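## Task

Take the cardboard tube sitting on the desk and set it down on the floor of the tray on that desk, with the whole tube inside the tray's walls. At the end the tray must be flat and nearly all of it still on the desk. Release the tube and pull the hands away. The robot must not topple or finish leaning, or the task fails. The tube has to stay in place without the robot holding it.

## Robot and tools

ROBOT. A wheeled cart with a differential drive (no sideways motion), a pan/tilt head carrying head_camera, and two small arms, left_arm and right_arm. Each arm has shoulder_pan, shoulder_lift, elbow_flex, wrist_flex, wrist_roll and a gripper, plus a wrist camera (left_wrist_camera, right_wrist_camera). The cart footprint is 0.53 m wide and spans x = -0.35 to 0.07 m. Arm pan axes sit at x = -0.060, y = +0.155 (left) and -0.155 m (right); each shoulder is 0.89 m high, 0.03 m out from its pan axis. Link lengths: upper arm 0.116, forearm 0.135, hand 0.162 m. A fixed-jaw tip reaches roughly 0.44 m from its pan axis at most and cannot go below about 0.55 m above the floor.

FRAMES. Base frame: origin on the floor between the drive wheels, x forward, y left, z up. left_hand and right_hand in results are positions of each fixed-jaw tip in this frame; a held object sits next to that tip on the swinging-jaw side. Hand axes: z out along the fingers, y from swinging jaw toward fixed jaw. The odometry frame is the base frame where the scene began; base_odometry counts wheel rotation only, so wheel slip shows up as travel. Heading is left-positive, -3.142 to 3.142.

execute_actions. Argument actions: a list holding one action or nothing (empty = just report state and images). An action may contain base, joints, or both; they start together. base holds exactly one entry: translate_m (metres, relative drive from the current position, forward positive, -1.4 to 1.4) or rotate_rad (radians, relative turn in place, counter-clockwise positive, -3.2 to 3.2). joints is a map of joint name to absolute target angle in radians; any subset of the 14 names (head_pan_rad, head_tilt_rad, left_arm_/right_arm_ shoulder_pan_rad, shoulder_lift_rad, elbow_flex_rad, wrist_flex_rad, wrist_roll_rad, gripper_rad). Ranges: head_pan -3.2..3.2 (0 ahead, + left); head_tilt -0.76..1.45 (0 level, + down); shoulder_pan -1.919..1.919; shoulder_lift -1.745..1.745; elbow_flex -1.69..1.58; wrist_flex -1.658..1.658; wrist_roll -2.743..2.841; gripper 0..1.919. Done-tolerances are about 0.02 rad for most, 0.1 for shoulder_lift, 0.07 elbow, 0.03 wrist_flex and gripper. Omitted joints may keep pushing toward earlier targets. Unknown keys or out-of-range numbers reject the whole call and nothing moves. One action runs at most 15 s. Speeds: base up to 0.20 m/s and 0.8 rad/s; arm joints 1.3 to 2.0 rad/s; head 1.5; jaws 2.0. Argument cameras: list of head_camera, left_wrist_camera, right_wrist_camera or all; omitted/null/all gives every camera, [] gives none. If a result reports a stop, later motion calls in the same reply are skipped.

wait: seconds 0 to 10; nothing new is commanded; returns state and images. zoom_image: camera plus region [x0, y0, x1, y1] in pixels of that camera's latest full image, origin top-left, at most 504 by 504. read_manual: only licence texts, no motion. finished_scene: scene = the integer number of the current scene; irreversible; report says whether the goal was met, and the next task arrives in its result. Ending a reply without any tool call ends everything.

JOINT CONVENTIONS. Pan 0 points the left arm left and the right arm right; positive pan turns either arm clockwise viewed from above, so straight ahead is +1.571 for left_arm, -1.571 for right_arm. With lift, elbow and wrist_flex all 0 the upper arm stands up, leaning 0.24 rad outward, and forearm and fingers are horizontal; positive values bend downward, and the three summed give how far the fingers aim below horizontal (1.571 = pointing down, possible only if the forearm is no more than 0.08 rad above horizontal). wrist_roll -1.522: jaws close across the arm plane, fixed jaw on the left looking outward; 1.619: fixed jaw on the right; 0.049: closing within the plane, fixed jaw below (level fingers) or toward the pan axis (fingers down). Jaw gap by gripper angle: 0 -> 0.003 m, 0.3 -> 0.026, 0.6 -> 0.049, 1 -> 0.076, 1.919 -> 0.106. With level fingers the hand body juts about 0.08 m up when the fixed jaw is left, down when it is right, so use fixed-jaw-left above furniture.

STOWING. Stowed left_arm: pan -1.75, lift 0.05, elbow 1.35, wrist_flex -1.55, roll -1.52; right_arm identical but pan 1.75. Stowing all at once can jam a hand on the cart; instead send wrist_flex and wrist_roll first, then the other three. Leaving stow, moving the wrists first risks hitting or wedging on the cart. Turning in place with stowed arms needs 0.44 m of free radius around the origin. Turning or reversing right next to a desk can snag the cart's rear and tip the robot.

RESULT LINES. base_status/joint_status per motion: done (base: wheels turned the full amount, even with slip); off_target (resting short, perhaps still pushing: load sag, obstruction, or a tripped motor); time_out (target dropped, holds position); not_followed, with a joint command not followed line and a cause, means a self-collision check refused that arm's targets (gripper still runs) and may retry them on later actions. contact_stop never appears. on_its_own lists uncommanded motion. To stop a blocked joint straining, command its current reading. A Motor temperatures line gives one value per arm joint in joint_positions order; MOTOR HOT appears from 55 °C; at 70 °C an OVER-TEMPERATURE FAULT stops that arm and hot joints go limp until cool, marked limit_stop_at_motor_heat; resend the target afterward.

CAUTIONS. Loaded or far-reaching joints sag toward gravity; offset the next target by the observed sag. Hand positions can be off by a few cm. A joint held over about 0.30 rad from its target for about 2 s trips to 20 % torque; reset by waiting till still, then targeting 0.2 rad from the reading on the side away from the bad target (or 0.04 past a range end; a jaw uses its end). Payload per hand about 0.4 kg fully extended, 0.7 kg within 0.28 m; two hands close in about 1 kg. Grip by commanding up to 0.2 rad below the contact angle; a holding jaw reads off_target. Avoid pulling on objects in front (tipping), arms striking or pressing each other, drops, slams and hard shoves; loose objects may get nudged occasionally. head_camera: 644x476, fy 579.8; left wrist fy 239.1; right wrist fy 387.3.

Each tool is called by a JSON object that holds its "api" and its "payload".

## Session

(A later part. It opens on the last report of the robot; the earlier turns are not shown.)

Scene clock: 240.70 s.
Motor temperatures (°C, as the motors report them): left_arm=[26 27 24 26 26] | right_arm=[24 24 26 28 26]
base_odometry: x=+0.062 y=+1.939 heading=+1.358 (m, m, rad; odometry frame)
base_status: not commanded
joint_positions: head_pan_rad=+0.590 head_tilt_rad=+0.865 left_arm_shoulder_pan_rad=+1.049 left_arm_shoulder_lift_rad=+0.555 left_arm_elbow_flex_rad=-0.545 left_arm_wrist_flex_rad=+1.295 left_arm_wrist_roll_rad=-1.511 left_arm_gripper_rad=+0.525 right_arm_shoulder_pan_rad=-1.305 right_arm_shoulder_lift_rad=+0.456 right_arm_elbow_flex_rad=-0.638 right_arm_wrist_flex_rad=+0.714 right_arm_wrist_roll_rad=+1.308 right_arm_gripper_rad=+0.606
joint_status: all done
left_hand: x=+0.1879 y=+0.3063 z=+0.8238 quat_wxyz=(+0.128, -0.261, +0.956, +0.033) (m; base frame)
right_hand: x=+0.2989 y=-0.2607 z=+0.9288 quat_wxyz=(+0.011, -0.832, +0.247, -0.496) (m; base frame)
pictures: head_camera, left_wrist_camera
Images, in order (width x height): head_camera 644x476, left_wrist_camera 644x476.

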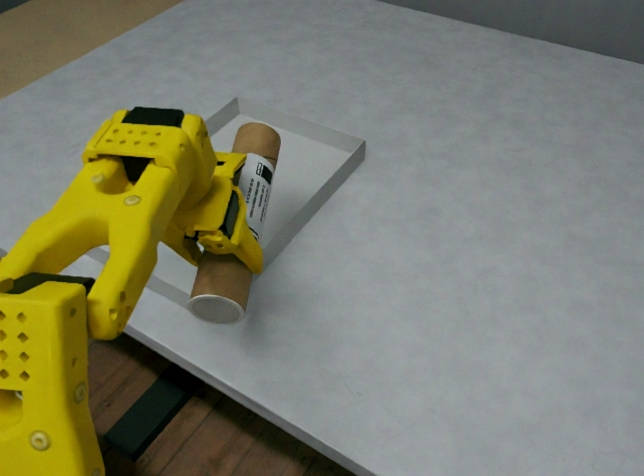

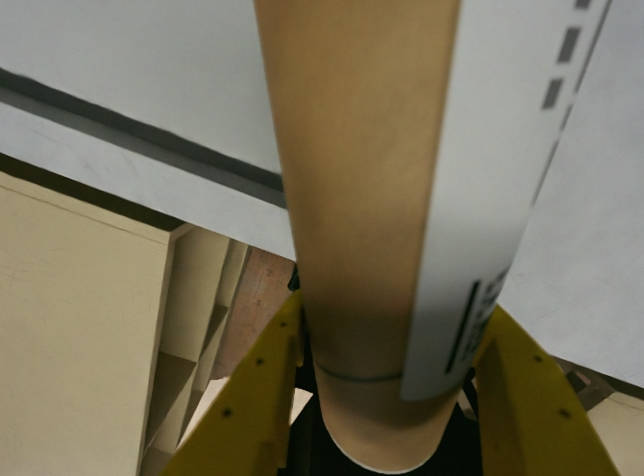

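{"api": "execute_actions", "payload": {"actions": [{"joints":{"left_arm_shoulder_lift_rad":0.83,"left_arm_elbow_flex_rad":-0.72,"left_arm_wrist_flex_rad":0.95}}], "cameras": ["head_camera","left_wrist_camera"]}}

Scene clock: 248.33 s.
Motor temperatures (°C, as the motors report them): left_arm=[26 27 24 26 26] | right_arm=[24 24 27 28 26]
base_odometry: x=+0.062 y=+1.939 heading=+1.358 (m, m, rad; odometry frame)
base_status: not commanded
joint_positions: head_pan_rad=+0.590 head_tilt_rad=+0.865 left_arm_shoulder_pan_rad=+1.049 left_arm_shoulder_lift_rad=+0.857 left_arm_elbow_flex_rad=-0.674 left_arm_wrist_flex_rad=+0.965 left_arm_wrist_roll_rad=-1.511 left_arm_gripper_rad=+0.525 right_arm_shoulder_pan_rad=-1.305 right_arm_shoulder_lift_rad=+0.456 right_arm_elbow_flex_rad=-0.638 right_arm_wrist_flex_rad=+0.714 right_arm_wrist_roll_rad=+1.308 right_arm_gripper_rad=+0.606
joint_status: all done
left_hand: x=+0.2248 y=+0.3275 z=+0.7804 quat_wxyz=(+0.203, -0.257, +0.943, +0.053) (m; base frame)
right_hand: x=+0.2989 y=-0.2607 z=+0.9288 quat_wxyz=(+0.011, -0.832, +0.247, -0.496) (m; base frame)
pictures: head_camera, left_wrist_camera
Images, in order (width x height): head_camera 644x476, left_wrist_camera 644x476.

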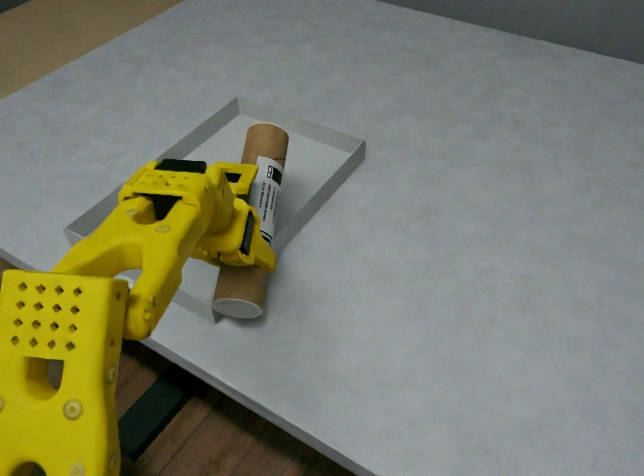

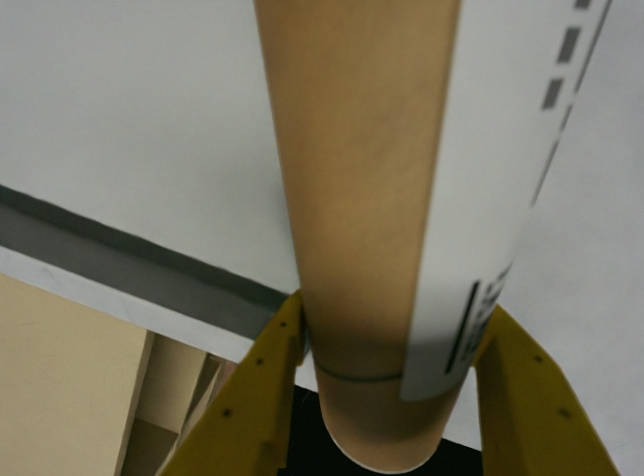

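{"api": "zoom_image", "payload": {"camera": "head_camera", "region": [100, 60, 400, 360]}}

Region (100, 60, 400, 360) of head_camera's 644x476 image, scaled by 1.680.

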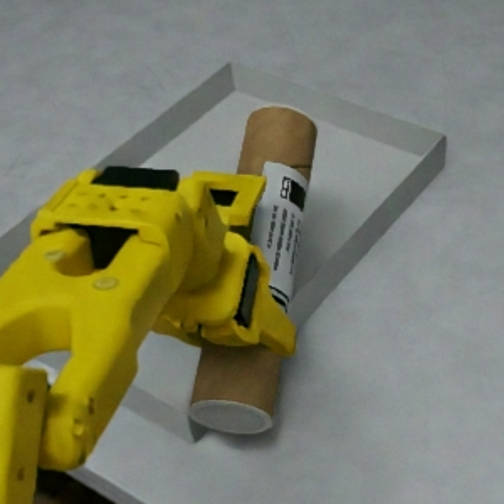

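{"api": "execute_actions", "payload": {"actions": [{"joints":{"left_arm_shoulder_pan_rad":0.96,"left_arm_shoulder_lift_rad":1.04,"left_arm_elbow_flex_rad":-1.07,"left_arm_wrist_flex_rad":0.87}}], "cameras": ["head_camera"]}}

Scene clock: 259.73 s.
Motor temperatures (°C, as the motors report them): left_arm=[26 27 24 26 26] | right_arm=[24 25 27 28 26]
base_odometry: x=+0.062 y=+1.939 heading=+1.358 (m, m, rad; odometry frame)
base_status: not commanded
joint_positions: head_pan_rad=+0.590 head_tilt_rad=+0.865 left_arm_shoulder_pan_rad=+0.968 left_arm_shoulder_lift_rad=+1.072 left_arm_elbow_flex_rad=-1.020 left_arm_wrist_flex_rad=+0.885 left_arm_wrist_roll_rad=-1.511 left_arm_gripper_rad=+0.525 right_arm_shoulder_pan_rad=-1.305 right_arm_shoulder_lift_rad=+0.456 right_arm_elbow_flex_rad=-0.638 right_arm_wrist_flex_rad=+0.714 right_arm_wrist_roll_rad=+1.308 right_arm_gripper_rad=+0.606
joint_status: all done
left_hand: x=+0.2425 y=+0.3725 z=+0.7920 quat_wxyz=(+0.298, -0.287, +0.906, +0.091) (m; base frame)
right_hand: x=+0.2989 y=-0.2607 z=+0.9288 quat_wxyz=(+0.011, -0.832, +0.247, -0.496) (m; base frame)
pictures: head_camera
Images, in order (width x height): head_camera 644x476.

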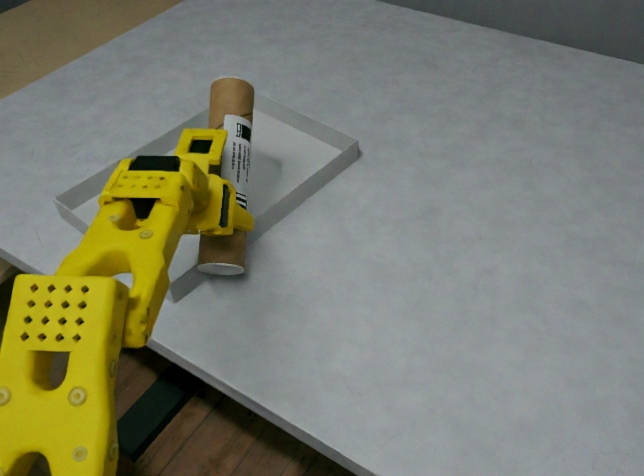

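{"api": "zoom_image", "payload": {"camera": "head_camera", "region": [60, 50, 380, 330]}}

Region (60, 50, 380, 330) of head_camera's 644x476 image, scaled by 1.575; it fills the top 441 rows of this view, and the rest is white.

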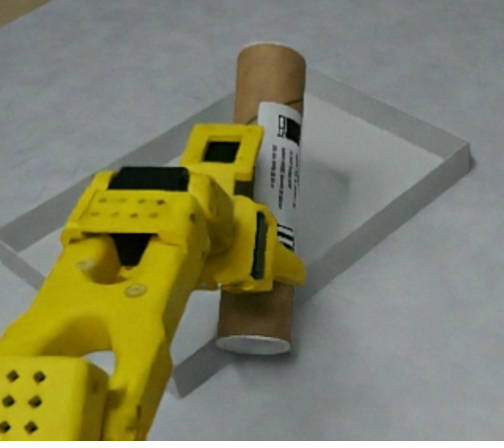

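{"api": "execute_actions", "payload": {"actions": [{"joints":{"left_arm_shoulder_pan_rad":0.87}}], "cameras": ["head_camera"]}}

Scene clock: 265.80 s.
Motor temperatures (°C, as the motors report them): left_arm=[26 27 24 26 26] | right_arm=[24 25 27 28 26]
base_odometry: x=+0.062 y=+1.939 heading=+1.358 (m, m, rad; odometry frame)
base_status: not commanded
joint_positions: head_pan_rad=+0.590 head_tilt_rad=+0.865 left_arm_shoulder_pan_rad=+0.882 left_arm_shoulder_lift_rad=+1.072 left_arm_elbow_flex_rad=-1.025 left_arm_wrist_flex_rad=+0.885 left_arm_wrist_roll_rad=-1.511 left_arm_gripper_rad=+0.525 right_arm_shoulder_pan_rad=-1.305 right_arm_shoulder_lift_rad=+0.456 right_arm_elbow_flex_rad=-0.638 right_arm_wrist_flex_rad=+0.714 right_arm_wrist_roll_rad=+1.308 right_arm_gripper_rad=+0.606
joint_status: all done
left_hand: x=+0.2232 y=+0.3980 z=+0.7930 quat_wxyz=(+0.296, -0.325, +0.892, +0.104) (m; base frame)
right_hand: x=+0.2989 y=-0.2607 z=+0.9288 quat_wxyz=(+0.011, -0.832, +0.247, -0.496) (m; base frame)
pictures: head_camera
Images, in order (width x height): head_camera 644x476.

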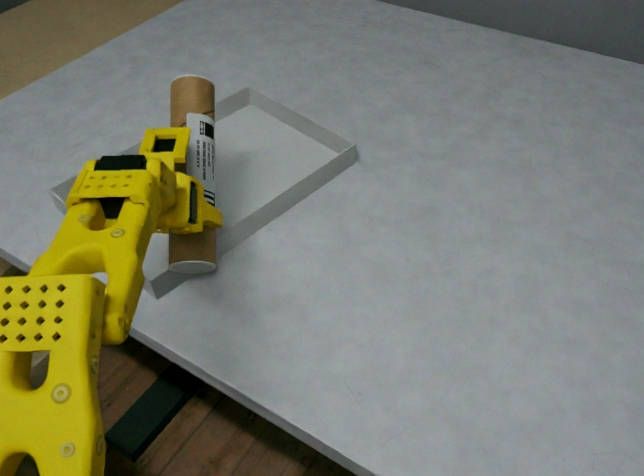

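{"api": "execute_actions", "payload": {"actions": [{"joints":{"left_arm_gripper_rad":0.9}}], "cameras": []}}

{"api": "execute_actions", "payload": {"actions": [{"joints":{"left_arm_shoulder_lift_rad":0.6,"left_arm_elbow_flex_rad":-0.6,"left_arm_wrist_flex_rad":0.9}}], "cameras": ["head_camera"]}}

Scene clock: 274.23 s.
Motor temperatures (°C, as the motors report them): left_arm=[26 27 24 26 26] | right_arm=[24 25 27 28 26]
base_odometry: x=+0.062 y=+1.939 heading=+1.358 (m, m, rad; odometry frame)
base_status: not commanded
joint_positions: head_pan_rad=+0.590 head_tilt_rad=+0.865 left_arm_shoulder_pan_rad=+0.878 left_arm_shoulder_lift_rad=+1.072 left_arm_elbow_flex_rad=-1.028 left_arm_wrist_flex_rad=+0.884 left_arm_wrist_roll_rad=-1.511 left_arm_gripper_rad=+0.886 right_arm_shoulder_pan_rad=-1.305 right_arm_shoulder_lift_rad=+0.456 right_arm_elbow_flex_rad=-0.638 right_arm_wrist_flex_rad=+0.714 right_arm_wrist_roll_rad=+1.308 right_arm_gripper_rad=+0.606
joint_status: all done
left_hand: x=+0.2225 y=+0.3997 z=+0.7939 quat_wxyz=(+0.298, -0.327, +0.891, +0.106) (m; base frame)
right_hand: x=+0.2989 y=-0.2607 z=+0.9288 quat_wxyz=(+0.011, -0.832, +0.247, -0.496) (m; base frame)
pictures: none
No camera images: the call's "cameras" was empty. Leave "cameras" out to get every camera's image.

Scene clock: 275.33 s.
Motor temperatures (°C, as the motors report them): left_arm=[26 27 24 26 26] | right_arm=[24 25 27 28 26]
base_odometry: x=+0.062 y=+1.939 heading=+1.358 (m, m, rad; odometry frame)
base_status: not commanded
joint_positions: head_pan_rad=+0.590 head_tilt_rad=+0.865 left_arm_shoulder_pan_rad=+0.878 left_arm_shoulder_lift_rad=+0.655 left_arm_elbow_flex_rad=-0.595 left_arm_wrist_flex_rad=+0.895 left_arm_wrist_roll_rad=-1.511 left_arm_gripper_rad=+0.887 right_arm_shoulder_pan_rad=-1.305 right_arm_shoulder_lift_rad=+0.456 right_arm_elbow_flex_rad=-0.638 right_arm_wrist_flex_rad=+0.714 right_arm_wrist_roll_rad=+1.308 right_arm_gripper_rad=+0.606
joint_status: all done
left_hand: x=+0.2033 y=+0.3838 z=+0.8323 quat_wxyz=(+0.286, -0.328, +0.894, +0.102) (m; base frame)
right_hand: x=+0.2989 y=-0.2607 z=+0.9288 quat_wxyz=(+0.011, -0.832, +0.247, -0.496) (m; base frame)
pictures: head_camera
Images, in order (width x height): head_camera 644x476.

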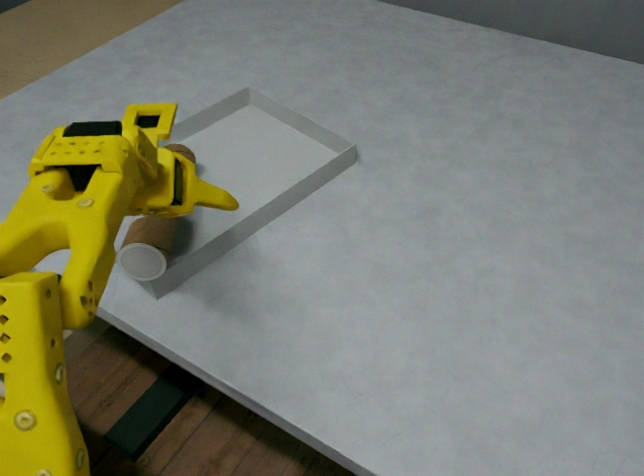

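{"api": "execute_actions", "payload": {"actions": [{"joints":{"left_arm_shoulder_pan_rad":1.6,"left_arm_shoulder_lift_rad":0.2,"head_pan_rad":0.8}}], "cameras": ["head_camera"]}}

Scene clock: 277.93 s.
Motor temperatures (°C, as the motors report them): left_arm=[26 27 24 26 26] | right_arm=[24 25 27 28 26]
base_odometry: x=+0.062 y=+1.939 heading=+1.358 (m, m, rad; odometry frame)
base_status: not commanded
joint_positions: head_pan_rad=+0.790 head_tilt_rad=+0.865 left_arm_shoulder_pan_rad=+1.591 left_arm_shoulder_lift_rad=+0.248 left_arm_elbow_flex_rad=-0.595 left_arm_wrist_flex_rad=+0.896 left_arm_wrist_roll_rad=-1.511 left_arm_gripper_rad=+0.888 right_arm_shoulder_pan_rad=-1.305 right_arm_shoulder_lift_rad=+0.456 right_arm_elbow_flex_rad=-0.638 right_arm_wrist_flex_rad=+0.714 right_arm_wrist_roll_rad=+1.308 right_arm_gripper_rad=+0.606
joint_status: all done
left_hand: x=+0.2871 y=+0.1557 z=+0.9630 quat_wxyz=(+0.489, +0.004, +0.872, -0.008) (m; base frame)
right_hand: x=+0.2989 y=-0.2607 z=+0.9288 quat_wxyz=(+0.011, -0.832, +0.247, -0.496) (m; base frame)
pictures: head_camera
Images, in order (width x height): head_camera 644x476.

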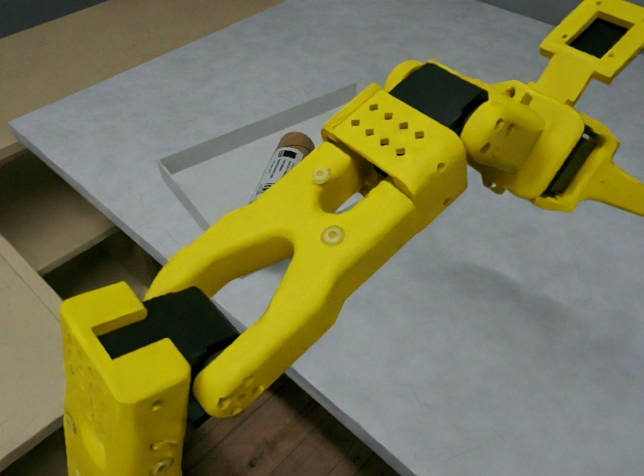

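{"api": "execute_actions", "payload": {"actions": [{"joints":{"left_arm_shoulder_pan_rad":-0.2}}], "cameras": ["head_camera"]}}

Scene clock: 281.53 s.
Motor temperatures (°C, as the motors report them): left_arm=[26 27 24 26 26] | right_arm=[24 25 27 28 26]
base_odometry: x=+0.062 y=+1.939 heading=+1.358 (m, m, rad; odometry frame)
base_status: not commanded
joint_positions: head_pan_rad=+0.790 head_tilt_rad=+0.865 left_arm_shoulder_pan_rad=-0.190 left_arm_shoulder_lift_rad=+0.248 left_arm_elbow_flex_rad=-0.595 left_arm_wrist_flex_rad=+0.896 left_arm_wrist_roll_rad=-1.511 left_arm_gripper_rad=+0.888 right_arm_shoulder_pan_rad=-1.305 right_arm_shoulder_lift_rad=+0.456 right_arm_elbow_flex_rad=-0.638 right_arm_wrist_flex_rad=+0.714 right_arm_wrist_roll_rad=+1.308 right_arm_gripper_rad=+0.606
joint_status: all done
left_hand: x=-0.1331 y=+0.4944 z=+0.9630 quat_wxyz=(+0.313, -0.675, +0.552, +0.375) (m; base frame)
right_hand: x=+0.2989 y=-0.2607 z=+0.9288 quat_wxyz=(+0.011, -0.832, +0.247, -0.496) (m; base frame)
pictures: head_camera
Images, in order (width x height): head_camera 644x476.

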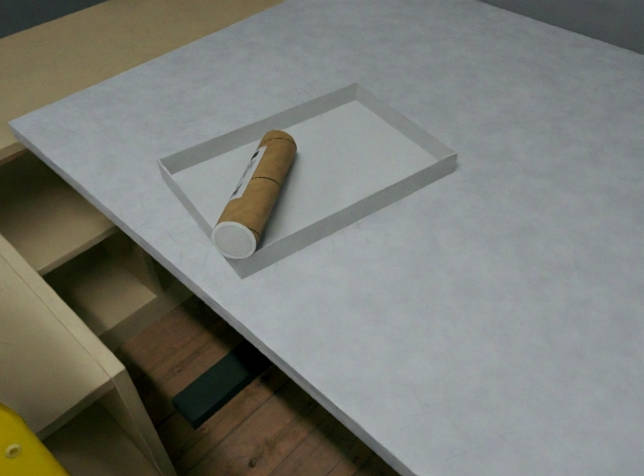

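{"api": "execute_actions", "payload": {"actions": [{"joints":{"left_arm_shoulder_pan_rad":0.906,"left_arm_shoulder_lift_rad":0.19,"left_arm_elbow_flex_rad":0.2,"left_arm_wrist_flex_rad":1.05,"left_arm_gripper_rad":0.0}}], "cameras": ["head_camera","left_wrist_camera"]}}

Scene clock: 299.70 s.
Motor temperatures (°C, as the motors report them): left_arm=[26 28 24 26 26] | right_arm=[24 25 27 28 26]
base_odometry: x=+0.062 y=+1.939 heading=+1.358 (m, m, rad; odometry frame)
base_status: not commanded
joint_positions: head_pan_rad=+0.790 head_tilt_rad=+0.865 left_arm_shoulder_pan_rad=+0.896 left_arm_shoulder_lift_rad=+0.230 left_arm_elbow_flex_rad=+0.202 left_arm_wrist_flex_rad=+1.045 left_arm_wrist_roll_rad=-1.511 left_arm_gripper_rad=+0.012 right_arm_shoulder_pan_rad=-1.305 right_arm_shoulder_lift_rad=+0.456 right_arm_elbow_flex_rad=-0.638 right_arm_wrist_flex_rad=+0.714 right_arm_wrist_roll_rad=+1.308 right_arm_gripper_rad=+0.606
joint_status: all done
left_hand: x=+0.1091 y=+0.3002 z=+0.7856 quat_wxyz=(+0.044, -0.336, +0.941, +0.015) (m; base frame)
right_hand: x=+0.2989 y=-0.2607 z=+0.9288 quat_wxyz=(+0.011, -0.832, +0.247, -0.496) (m; base frame)
pictures: head_camera, left_wrist_camera
Images, in order (width x height): head_camera 644x476, left_wrist_camera 644x476.

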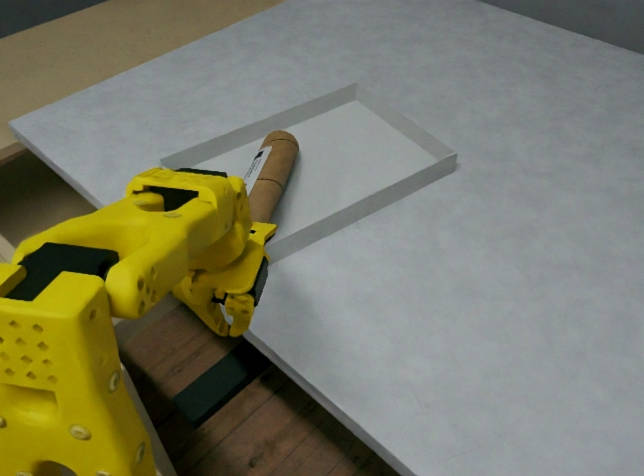

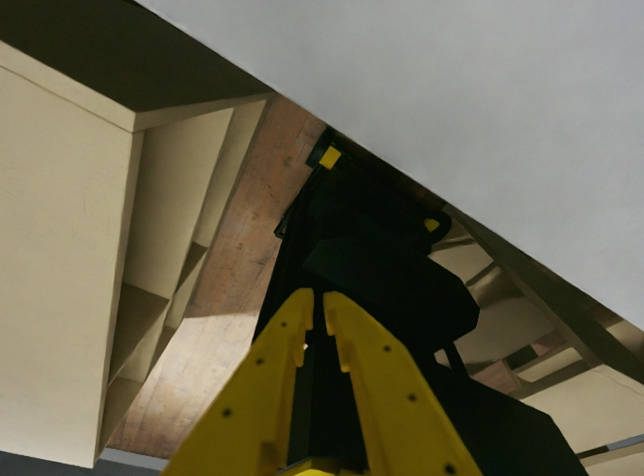

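{"api": "execute_actions", "payload": {"actions": [{"joints":{"left_arm_shoulder_lift_rad":0.48,"left_arm_elbow_flex_rad":-0.22,"left_arm_wrist_flex_rad":1.09}}], "cameras": ["left_wrist_camera"]}}

Scene clock: 303.73 s.
Motor temperatures (°C, as the motors report them): left_arm=[26 28 24 26 26] | right_arm=[24 25 27 28 26]
base_odometry: x=+0.062 y=+1.939 heading=+1.358 (m, m, rad; odometry frame)
base_status: not commanded
joint_positions: head_pan_rad=+0.790 head_tilt_rad=+0.865 left_arm_shoulder_pan_rad=+0.896 left_arm_shoulder_lift_rad=+0.495 left_arm_elbow_flex_rad=-0.183 left_arm_wrist_flex_rad=+1.082 left_arm_wrist_roll_rad=-1.511 left_arm_gripper_rad=+0.012 right_arm_shoulder_pan_rad=-1.305 right_arm_shoulder_lift_rad=+0.456 right_arm_elbow_flex_rad=-0.638 right_arm_wrist_flex_rad=+0.714 right_arm_wrist_roll_rad=+1.308 right_arm_gripper_rad=+0.606
joint_status: all done
left_hand: x=+0.1432 y=+0.3275 z=+0.7851 quat_wxyz=(+0.083, -0.335, +0.938, +0.029) (m; base frame)
right_hand: x=+0.2989 y=-0.2607 z=+0.9288 quat_wxyz=(+0.011, -0.832, +0.247, -0.496) (m; base frame)
pictures: left_wrist_camera
Images, in order (width x height): left_wrist_camera 644x476.

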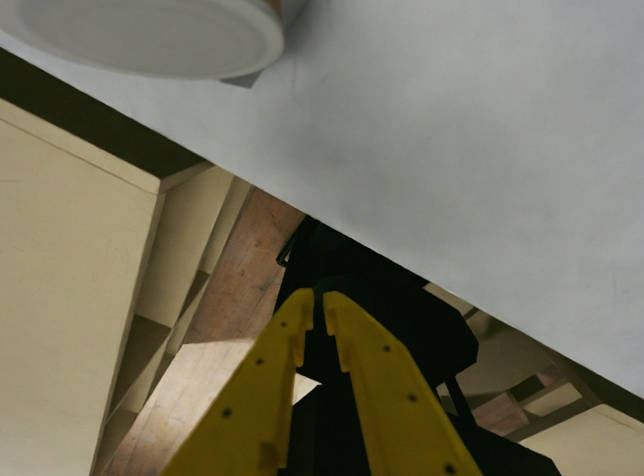

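{"api": "execute_actions", "payload": {"actions": [{"joints":{"left_arm_shoulder_pan_rad":0.8}}], "cameras": []}}

{"api": "execute_actions", "payload": {"actions": [{"joints":{"left_arm_shoulder_lift_rad":1.01,"left_arm_elbow_flex_rad":-1.12,"left_arm_wrist_flex_rad":1.09,"left_arm_shoulder_pan_rad":0.9}}], "cameras": ["head_camera","left_wrist_camera"]}}

Scene clock: 309.10 s.
Motor temperatures (°C, as the motors report them): left_arm=[26 28 24 26 26] | right_arm=[24 25 27 28 26]
base_odometry: x=+0.062 y=+1.939 heading=+1.358 (m, m, rad; odometry frame)
base_status: not commanded
joint_positions: head_pan_rad=+0.790 head_tilt_rad=+0.865 left_arm_shoulder_pan_rad=+0.809 left_arm_shoulder_lift_rad=+0.495 left_arm_elbow_flex_rad=-0.183 left_arm_wrist_flex_rad=+1.082 left_arm_wrist_roll_rad=-1.511 left_arm_gripper_rad=+0.012 right_arm_shoulder_pan_rad=-1.305 right_arm_shoulder_lift_rad=+0.456 right_arm_elbow_flex_rad=-0.638 right_arm_wrist_flex_rad=+0.714 right_arm_wrist_roll_rad=+1.308 right_arm_gripper_rad=+0.606
joint_status: all done
left_hand: x=+0.1274 y=+0.3445 z=+0.7851 quat_wxyz=(+0.082, -0.375, +0.923, +0.032) (m; base frame)
right_hand: x=+0.2989 y=-0.2607 z=+0.9288 quat_wxyz=(+0.011, -0.832, +0.247, -0.496) (m; base frame)
pictures: none
No camera images: the call's "cameras" was empty. Leave "cameras" out to get every camera's image.

Scene clock: 310.43 s.
Motor temperatures (°C, as the motors report them): left_arm=[26 28 24 26 26] | right_arm=[24 25 27 28 26]
base_odometry: x=+0.062 y=+1.939 heading=+1.358 (m, m, rad; odometry frame)
base_status: not commanded
joint_positions: head_pan_rad=+0.790 head_tilt_rad=+0.865 left_arm_shoulder_pan_rad=+0.891 left_arm_shoulder_lift_rad=+1.035 left_arm_elbow_flex_rad=-1.077 left_arm_wrist_flex_rad=+1.085 left_arm_wrist_roll_rad=-1.511 left_arm_gripper_rad=+0.012 right_arm_shoulder_pan_rad=-1.305 right_arm_shoulder_lift_rad=+0.456 right_arm_elbow_flex_rad=-0.638 right_arm_wrist_flex_rad=+0.714 right_arm_wrist_roll_rad=+1.308 right_arm_gripper_rad=+0.606
joint_status: all done
left_hand: x=+0.2126 y=+0.3851 z=+0.7994 quat_wxyz=(+0.246, -0.326, +0.908, +0.086) (m; base frame)
right_hand: x=+0.2989 y=-0.2607 z=+0.9288 quat_wxyz=(+0.011, -0.832, +0.247, -0.496) (m; base frame)
pictures: head_camera, left_wrist_camera
Images, in order (width x height): head_camera 644x476, left_wrist_camera 644x476.

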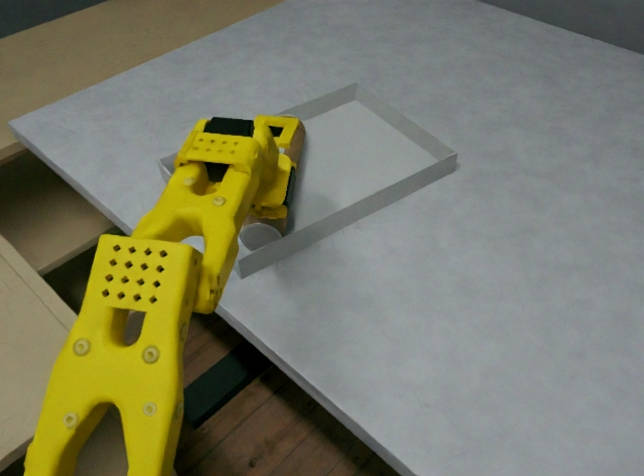

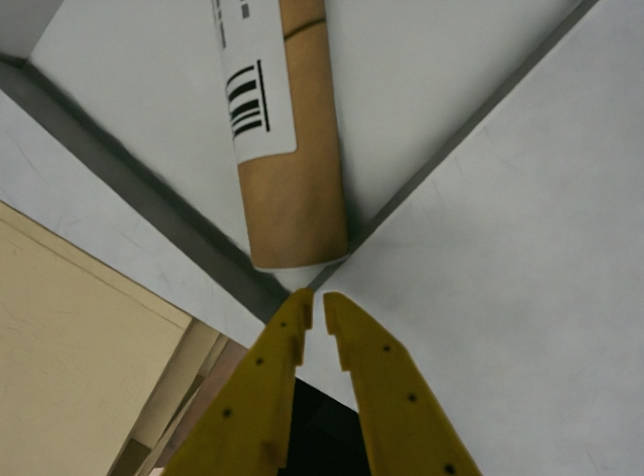

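{"api": "execute_actions", "payload": {"actions": [{"joints":{"left_arm_shoulder_lift_rad":0.3,"left_arm_elbow_flex_rad":-0.4,"left_arm_shoulder_pan_rad":-0.2}}], "cameras": ["head_camera"]}}

Scene clock: 313.60 s.
Motor temperatures (°C, as the motors report them): left_arm=[26 28 24 26 26] | right_arm=[24 25 27 28 26]
base_odometry: x=+0.062 y=+1.939 heading=+1.358 (m, m, rad; odometry frame)
base_status: not commanded
joint_positions: head_pan_rad=+0.790 head_tilt_rad=+0.865 left_arm_shoulder_pan_rad=-0.190 left_arm_shoulder_lift_rad=+0.348 left_arm_elbow_flex_rad=-0.398 left_arm_wrist_flex_rad=+1.085 left_arm_wrist_roll_rad=-1.511 left_arm_gripper_rad=+0.012 right_arm_shoulder_pan_rad=-1.305 right_arm_shoulder_lift_rad=+0.456 right_arm_elbow_flex_rad=-0.638 right_arm_wrist_flex_rad=+0.714 right_arm_wrist_roll_rad=+1.308 right_arm_gripper_rad=+0.606
joint_status: all done
left_hand: x=-0.1264 y=+0.4592 z=+0.8640 quat_wxyz=(+0.170, -0.747, +0.610, +0.203) (m; base frame)
right_hand: x=+0.2989 y=-0.2607 z=+0.9288 quat_wxyz=(+0.011, -0.832, +0.247, -0.496) (m; base frame)
pictures: head_camera
Images, in order (width x height): head_camera 644x476.

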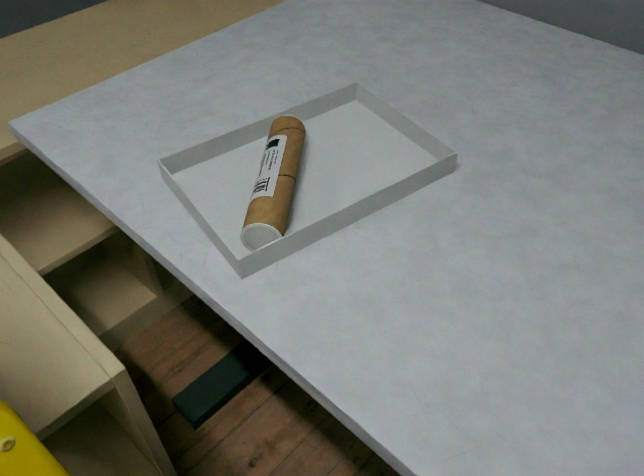

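{"api": "zoom_image", "payload": {"camera": "head_camera", "region": [150, 70, 470, 290]}}

Region (150, 70, 470, 290) of head_camera's 644x476 image, scaled by 1.575; it fills the top 346 rows of this view, and the rest is white.

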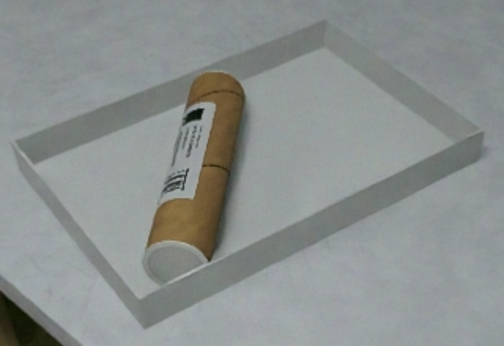

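{"api": "execute_actions", "payload": {"actions": [{"base":{"translate_m":-0.5},"joints":{"head_pan_rad":0.2,"head_tilt_rad":0.6}}], "cameras": ["head_camera"]}}

Scene clock: 320.43 s.
Motor temperatures (°C, as the motors report them): left_arm=[26 28 24 26 26] | right_arm=[24 25 27 28 26]
base_odometry: x=-0.045 y=+1.450 heading=+1.356 (m, m, rad; odometry frame)
base_status: done
joint_positions: head_pan_rad=+0.210 head_tilt_rad=+0.614 left_arm_shoulder_pan_rad=-0.193 left_arm_shoulder_lift_rad=+0.348 left_arm_elbow_flex_rad=-0.398 left_arm_wrist_flex_rad=+1.085 left_arm_wrist_roll_rad=-1.511 left_arm_gripper_rad=+0.012 right_arm_shoulder_pan_rad=-1.305 right_arm_shoulder_lift_rad=+0.456 right_arm_elbow_flex_rad=-0.638 right_arm_wrist_flex_rad=+0.714 right_arm_wrist_roll_rad=+1.308 right_arm_gripper_rad=+0.606
joint_status: all done
left_hand: x=-0.1273 y=+0.4590 z=+0.8640 quat_wxyz=(+0.169, -0.748, +0.609, +0.203) (m; base frame)
right_hand: x=+0.2989 y=-0.2607 z=+0.9288 quat_wxyz=(+0.011, -0.832, +0.247, -0.496) (m; base frame)
pictures: head_camera
Images, in order (width x height): head_camera 644x476.

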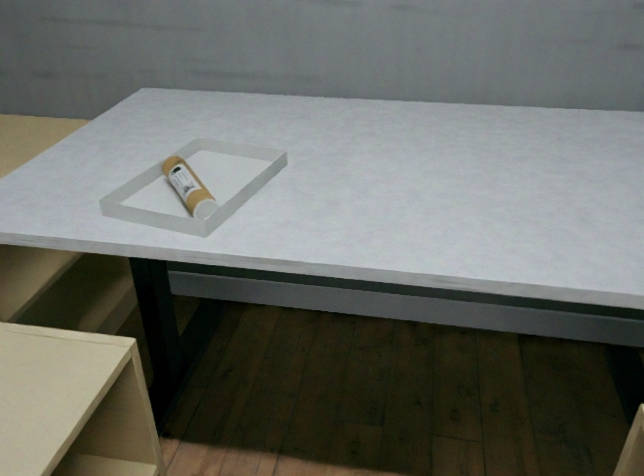

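{"api": "finished_scene", "payload": {"scene": 1}}

The scene is finished: the task was done.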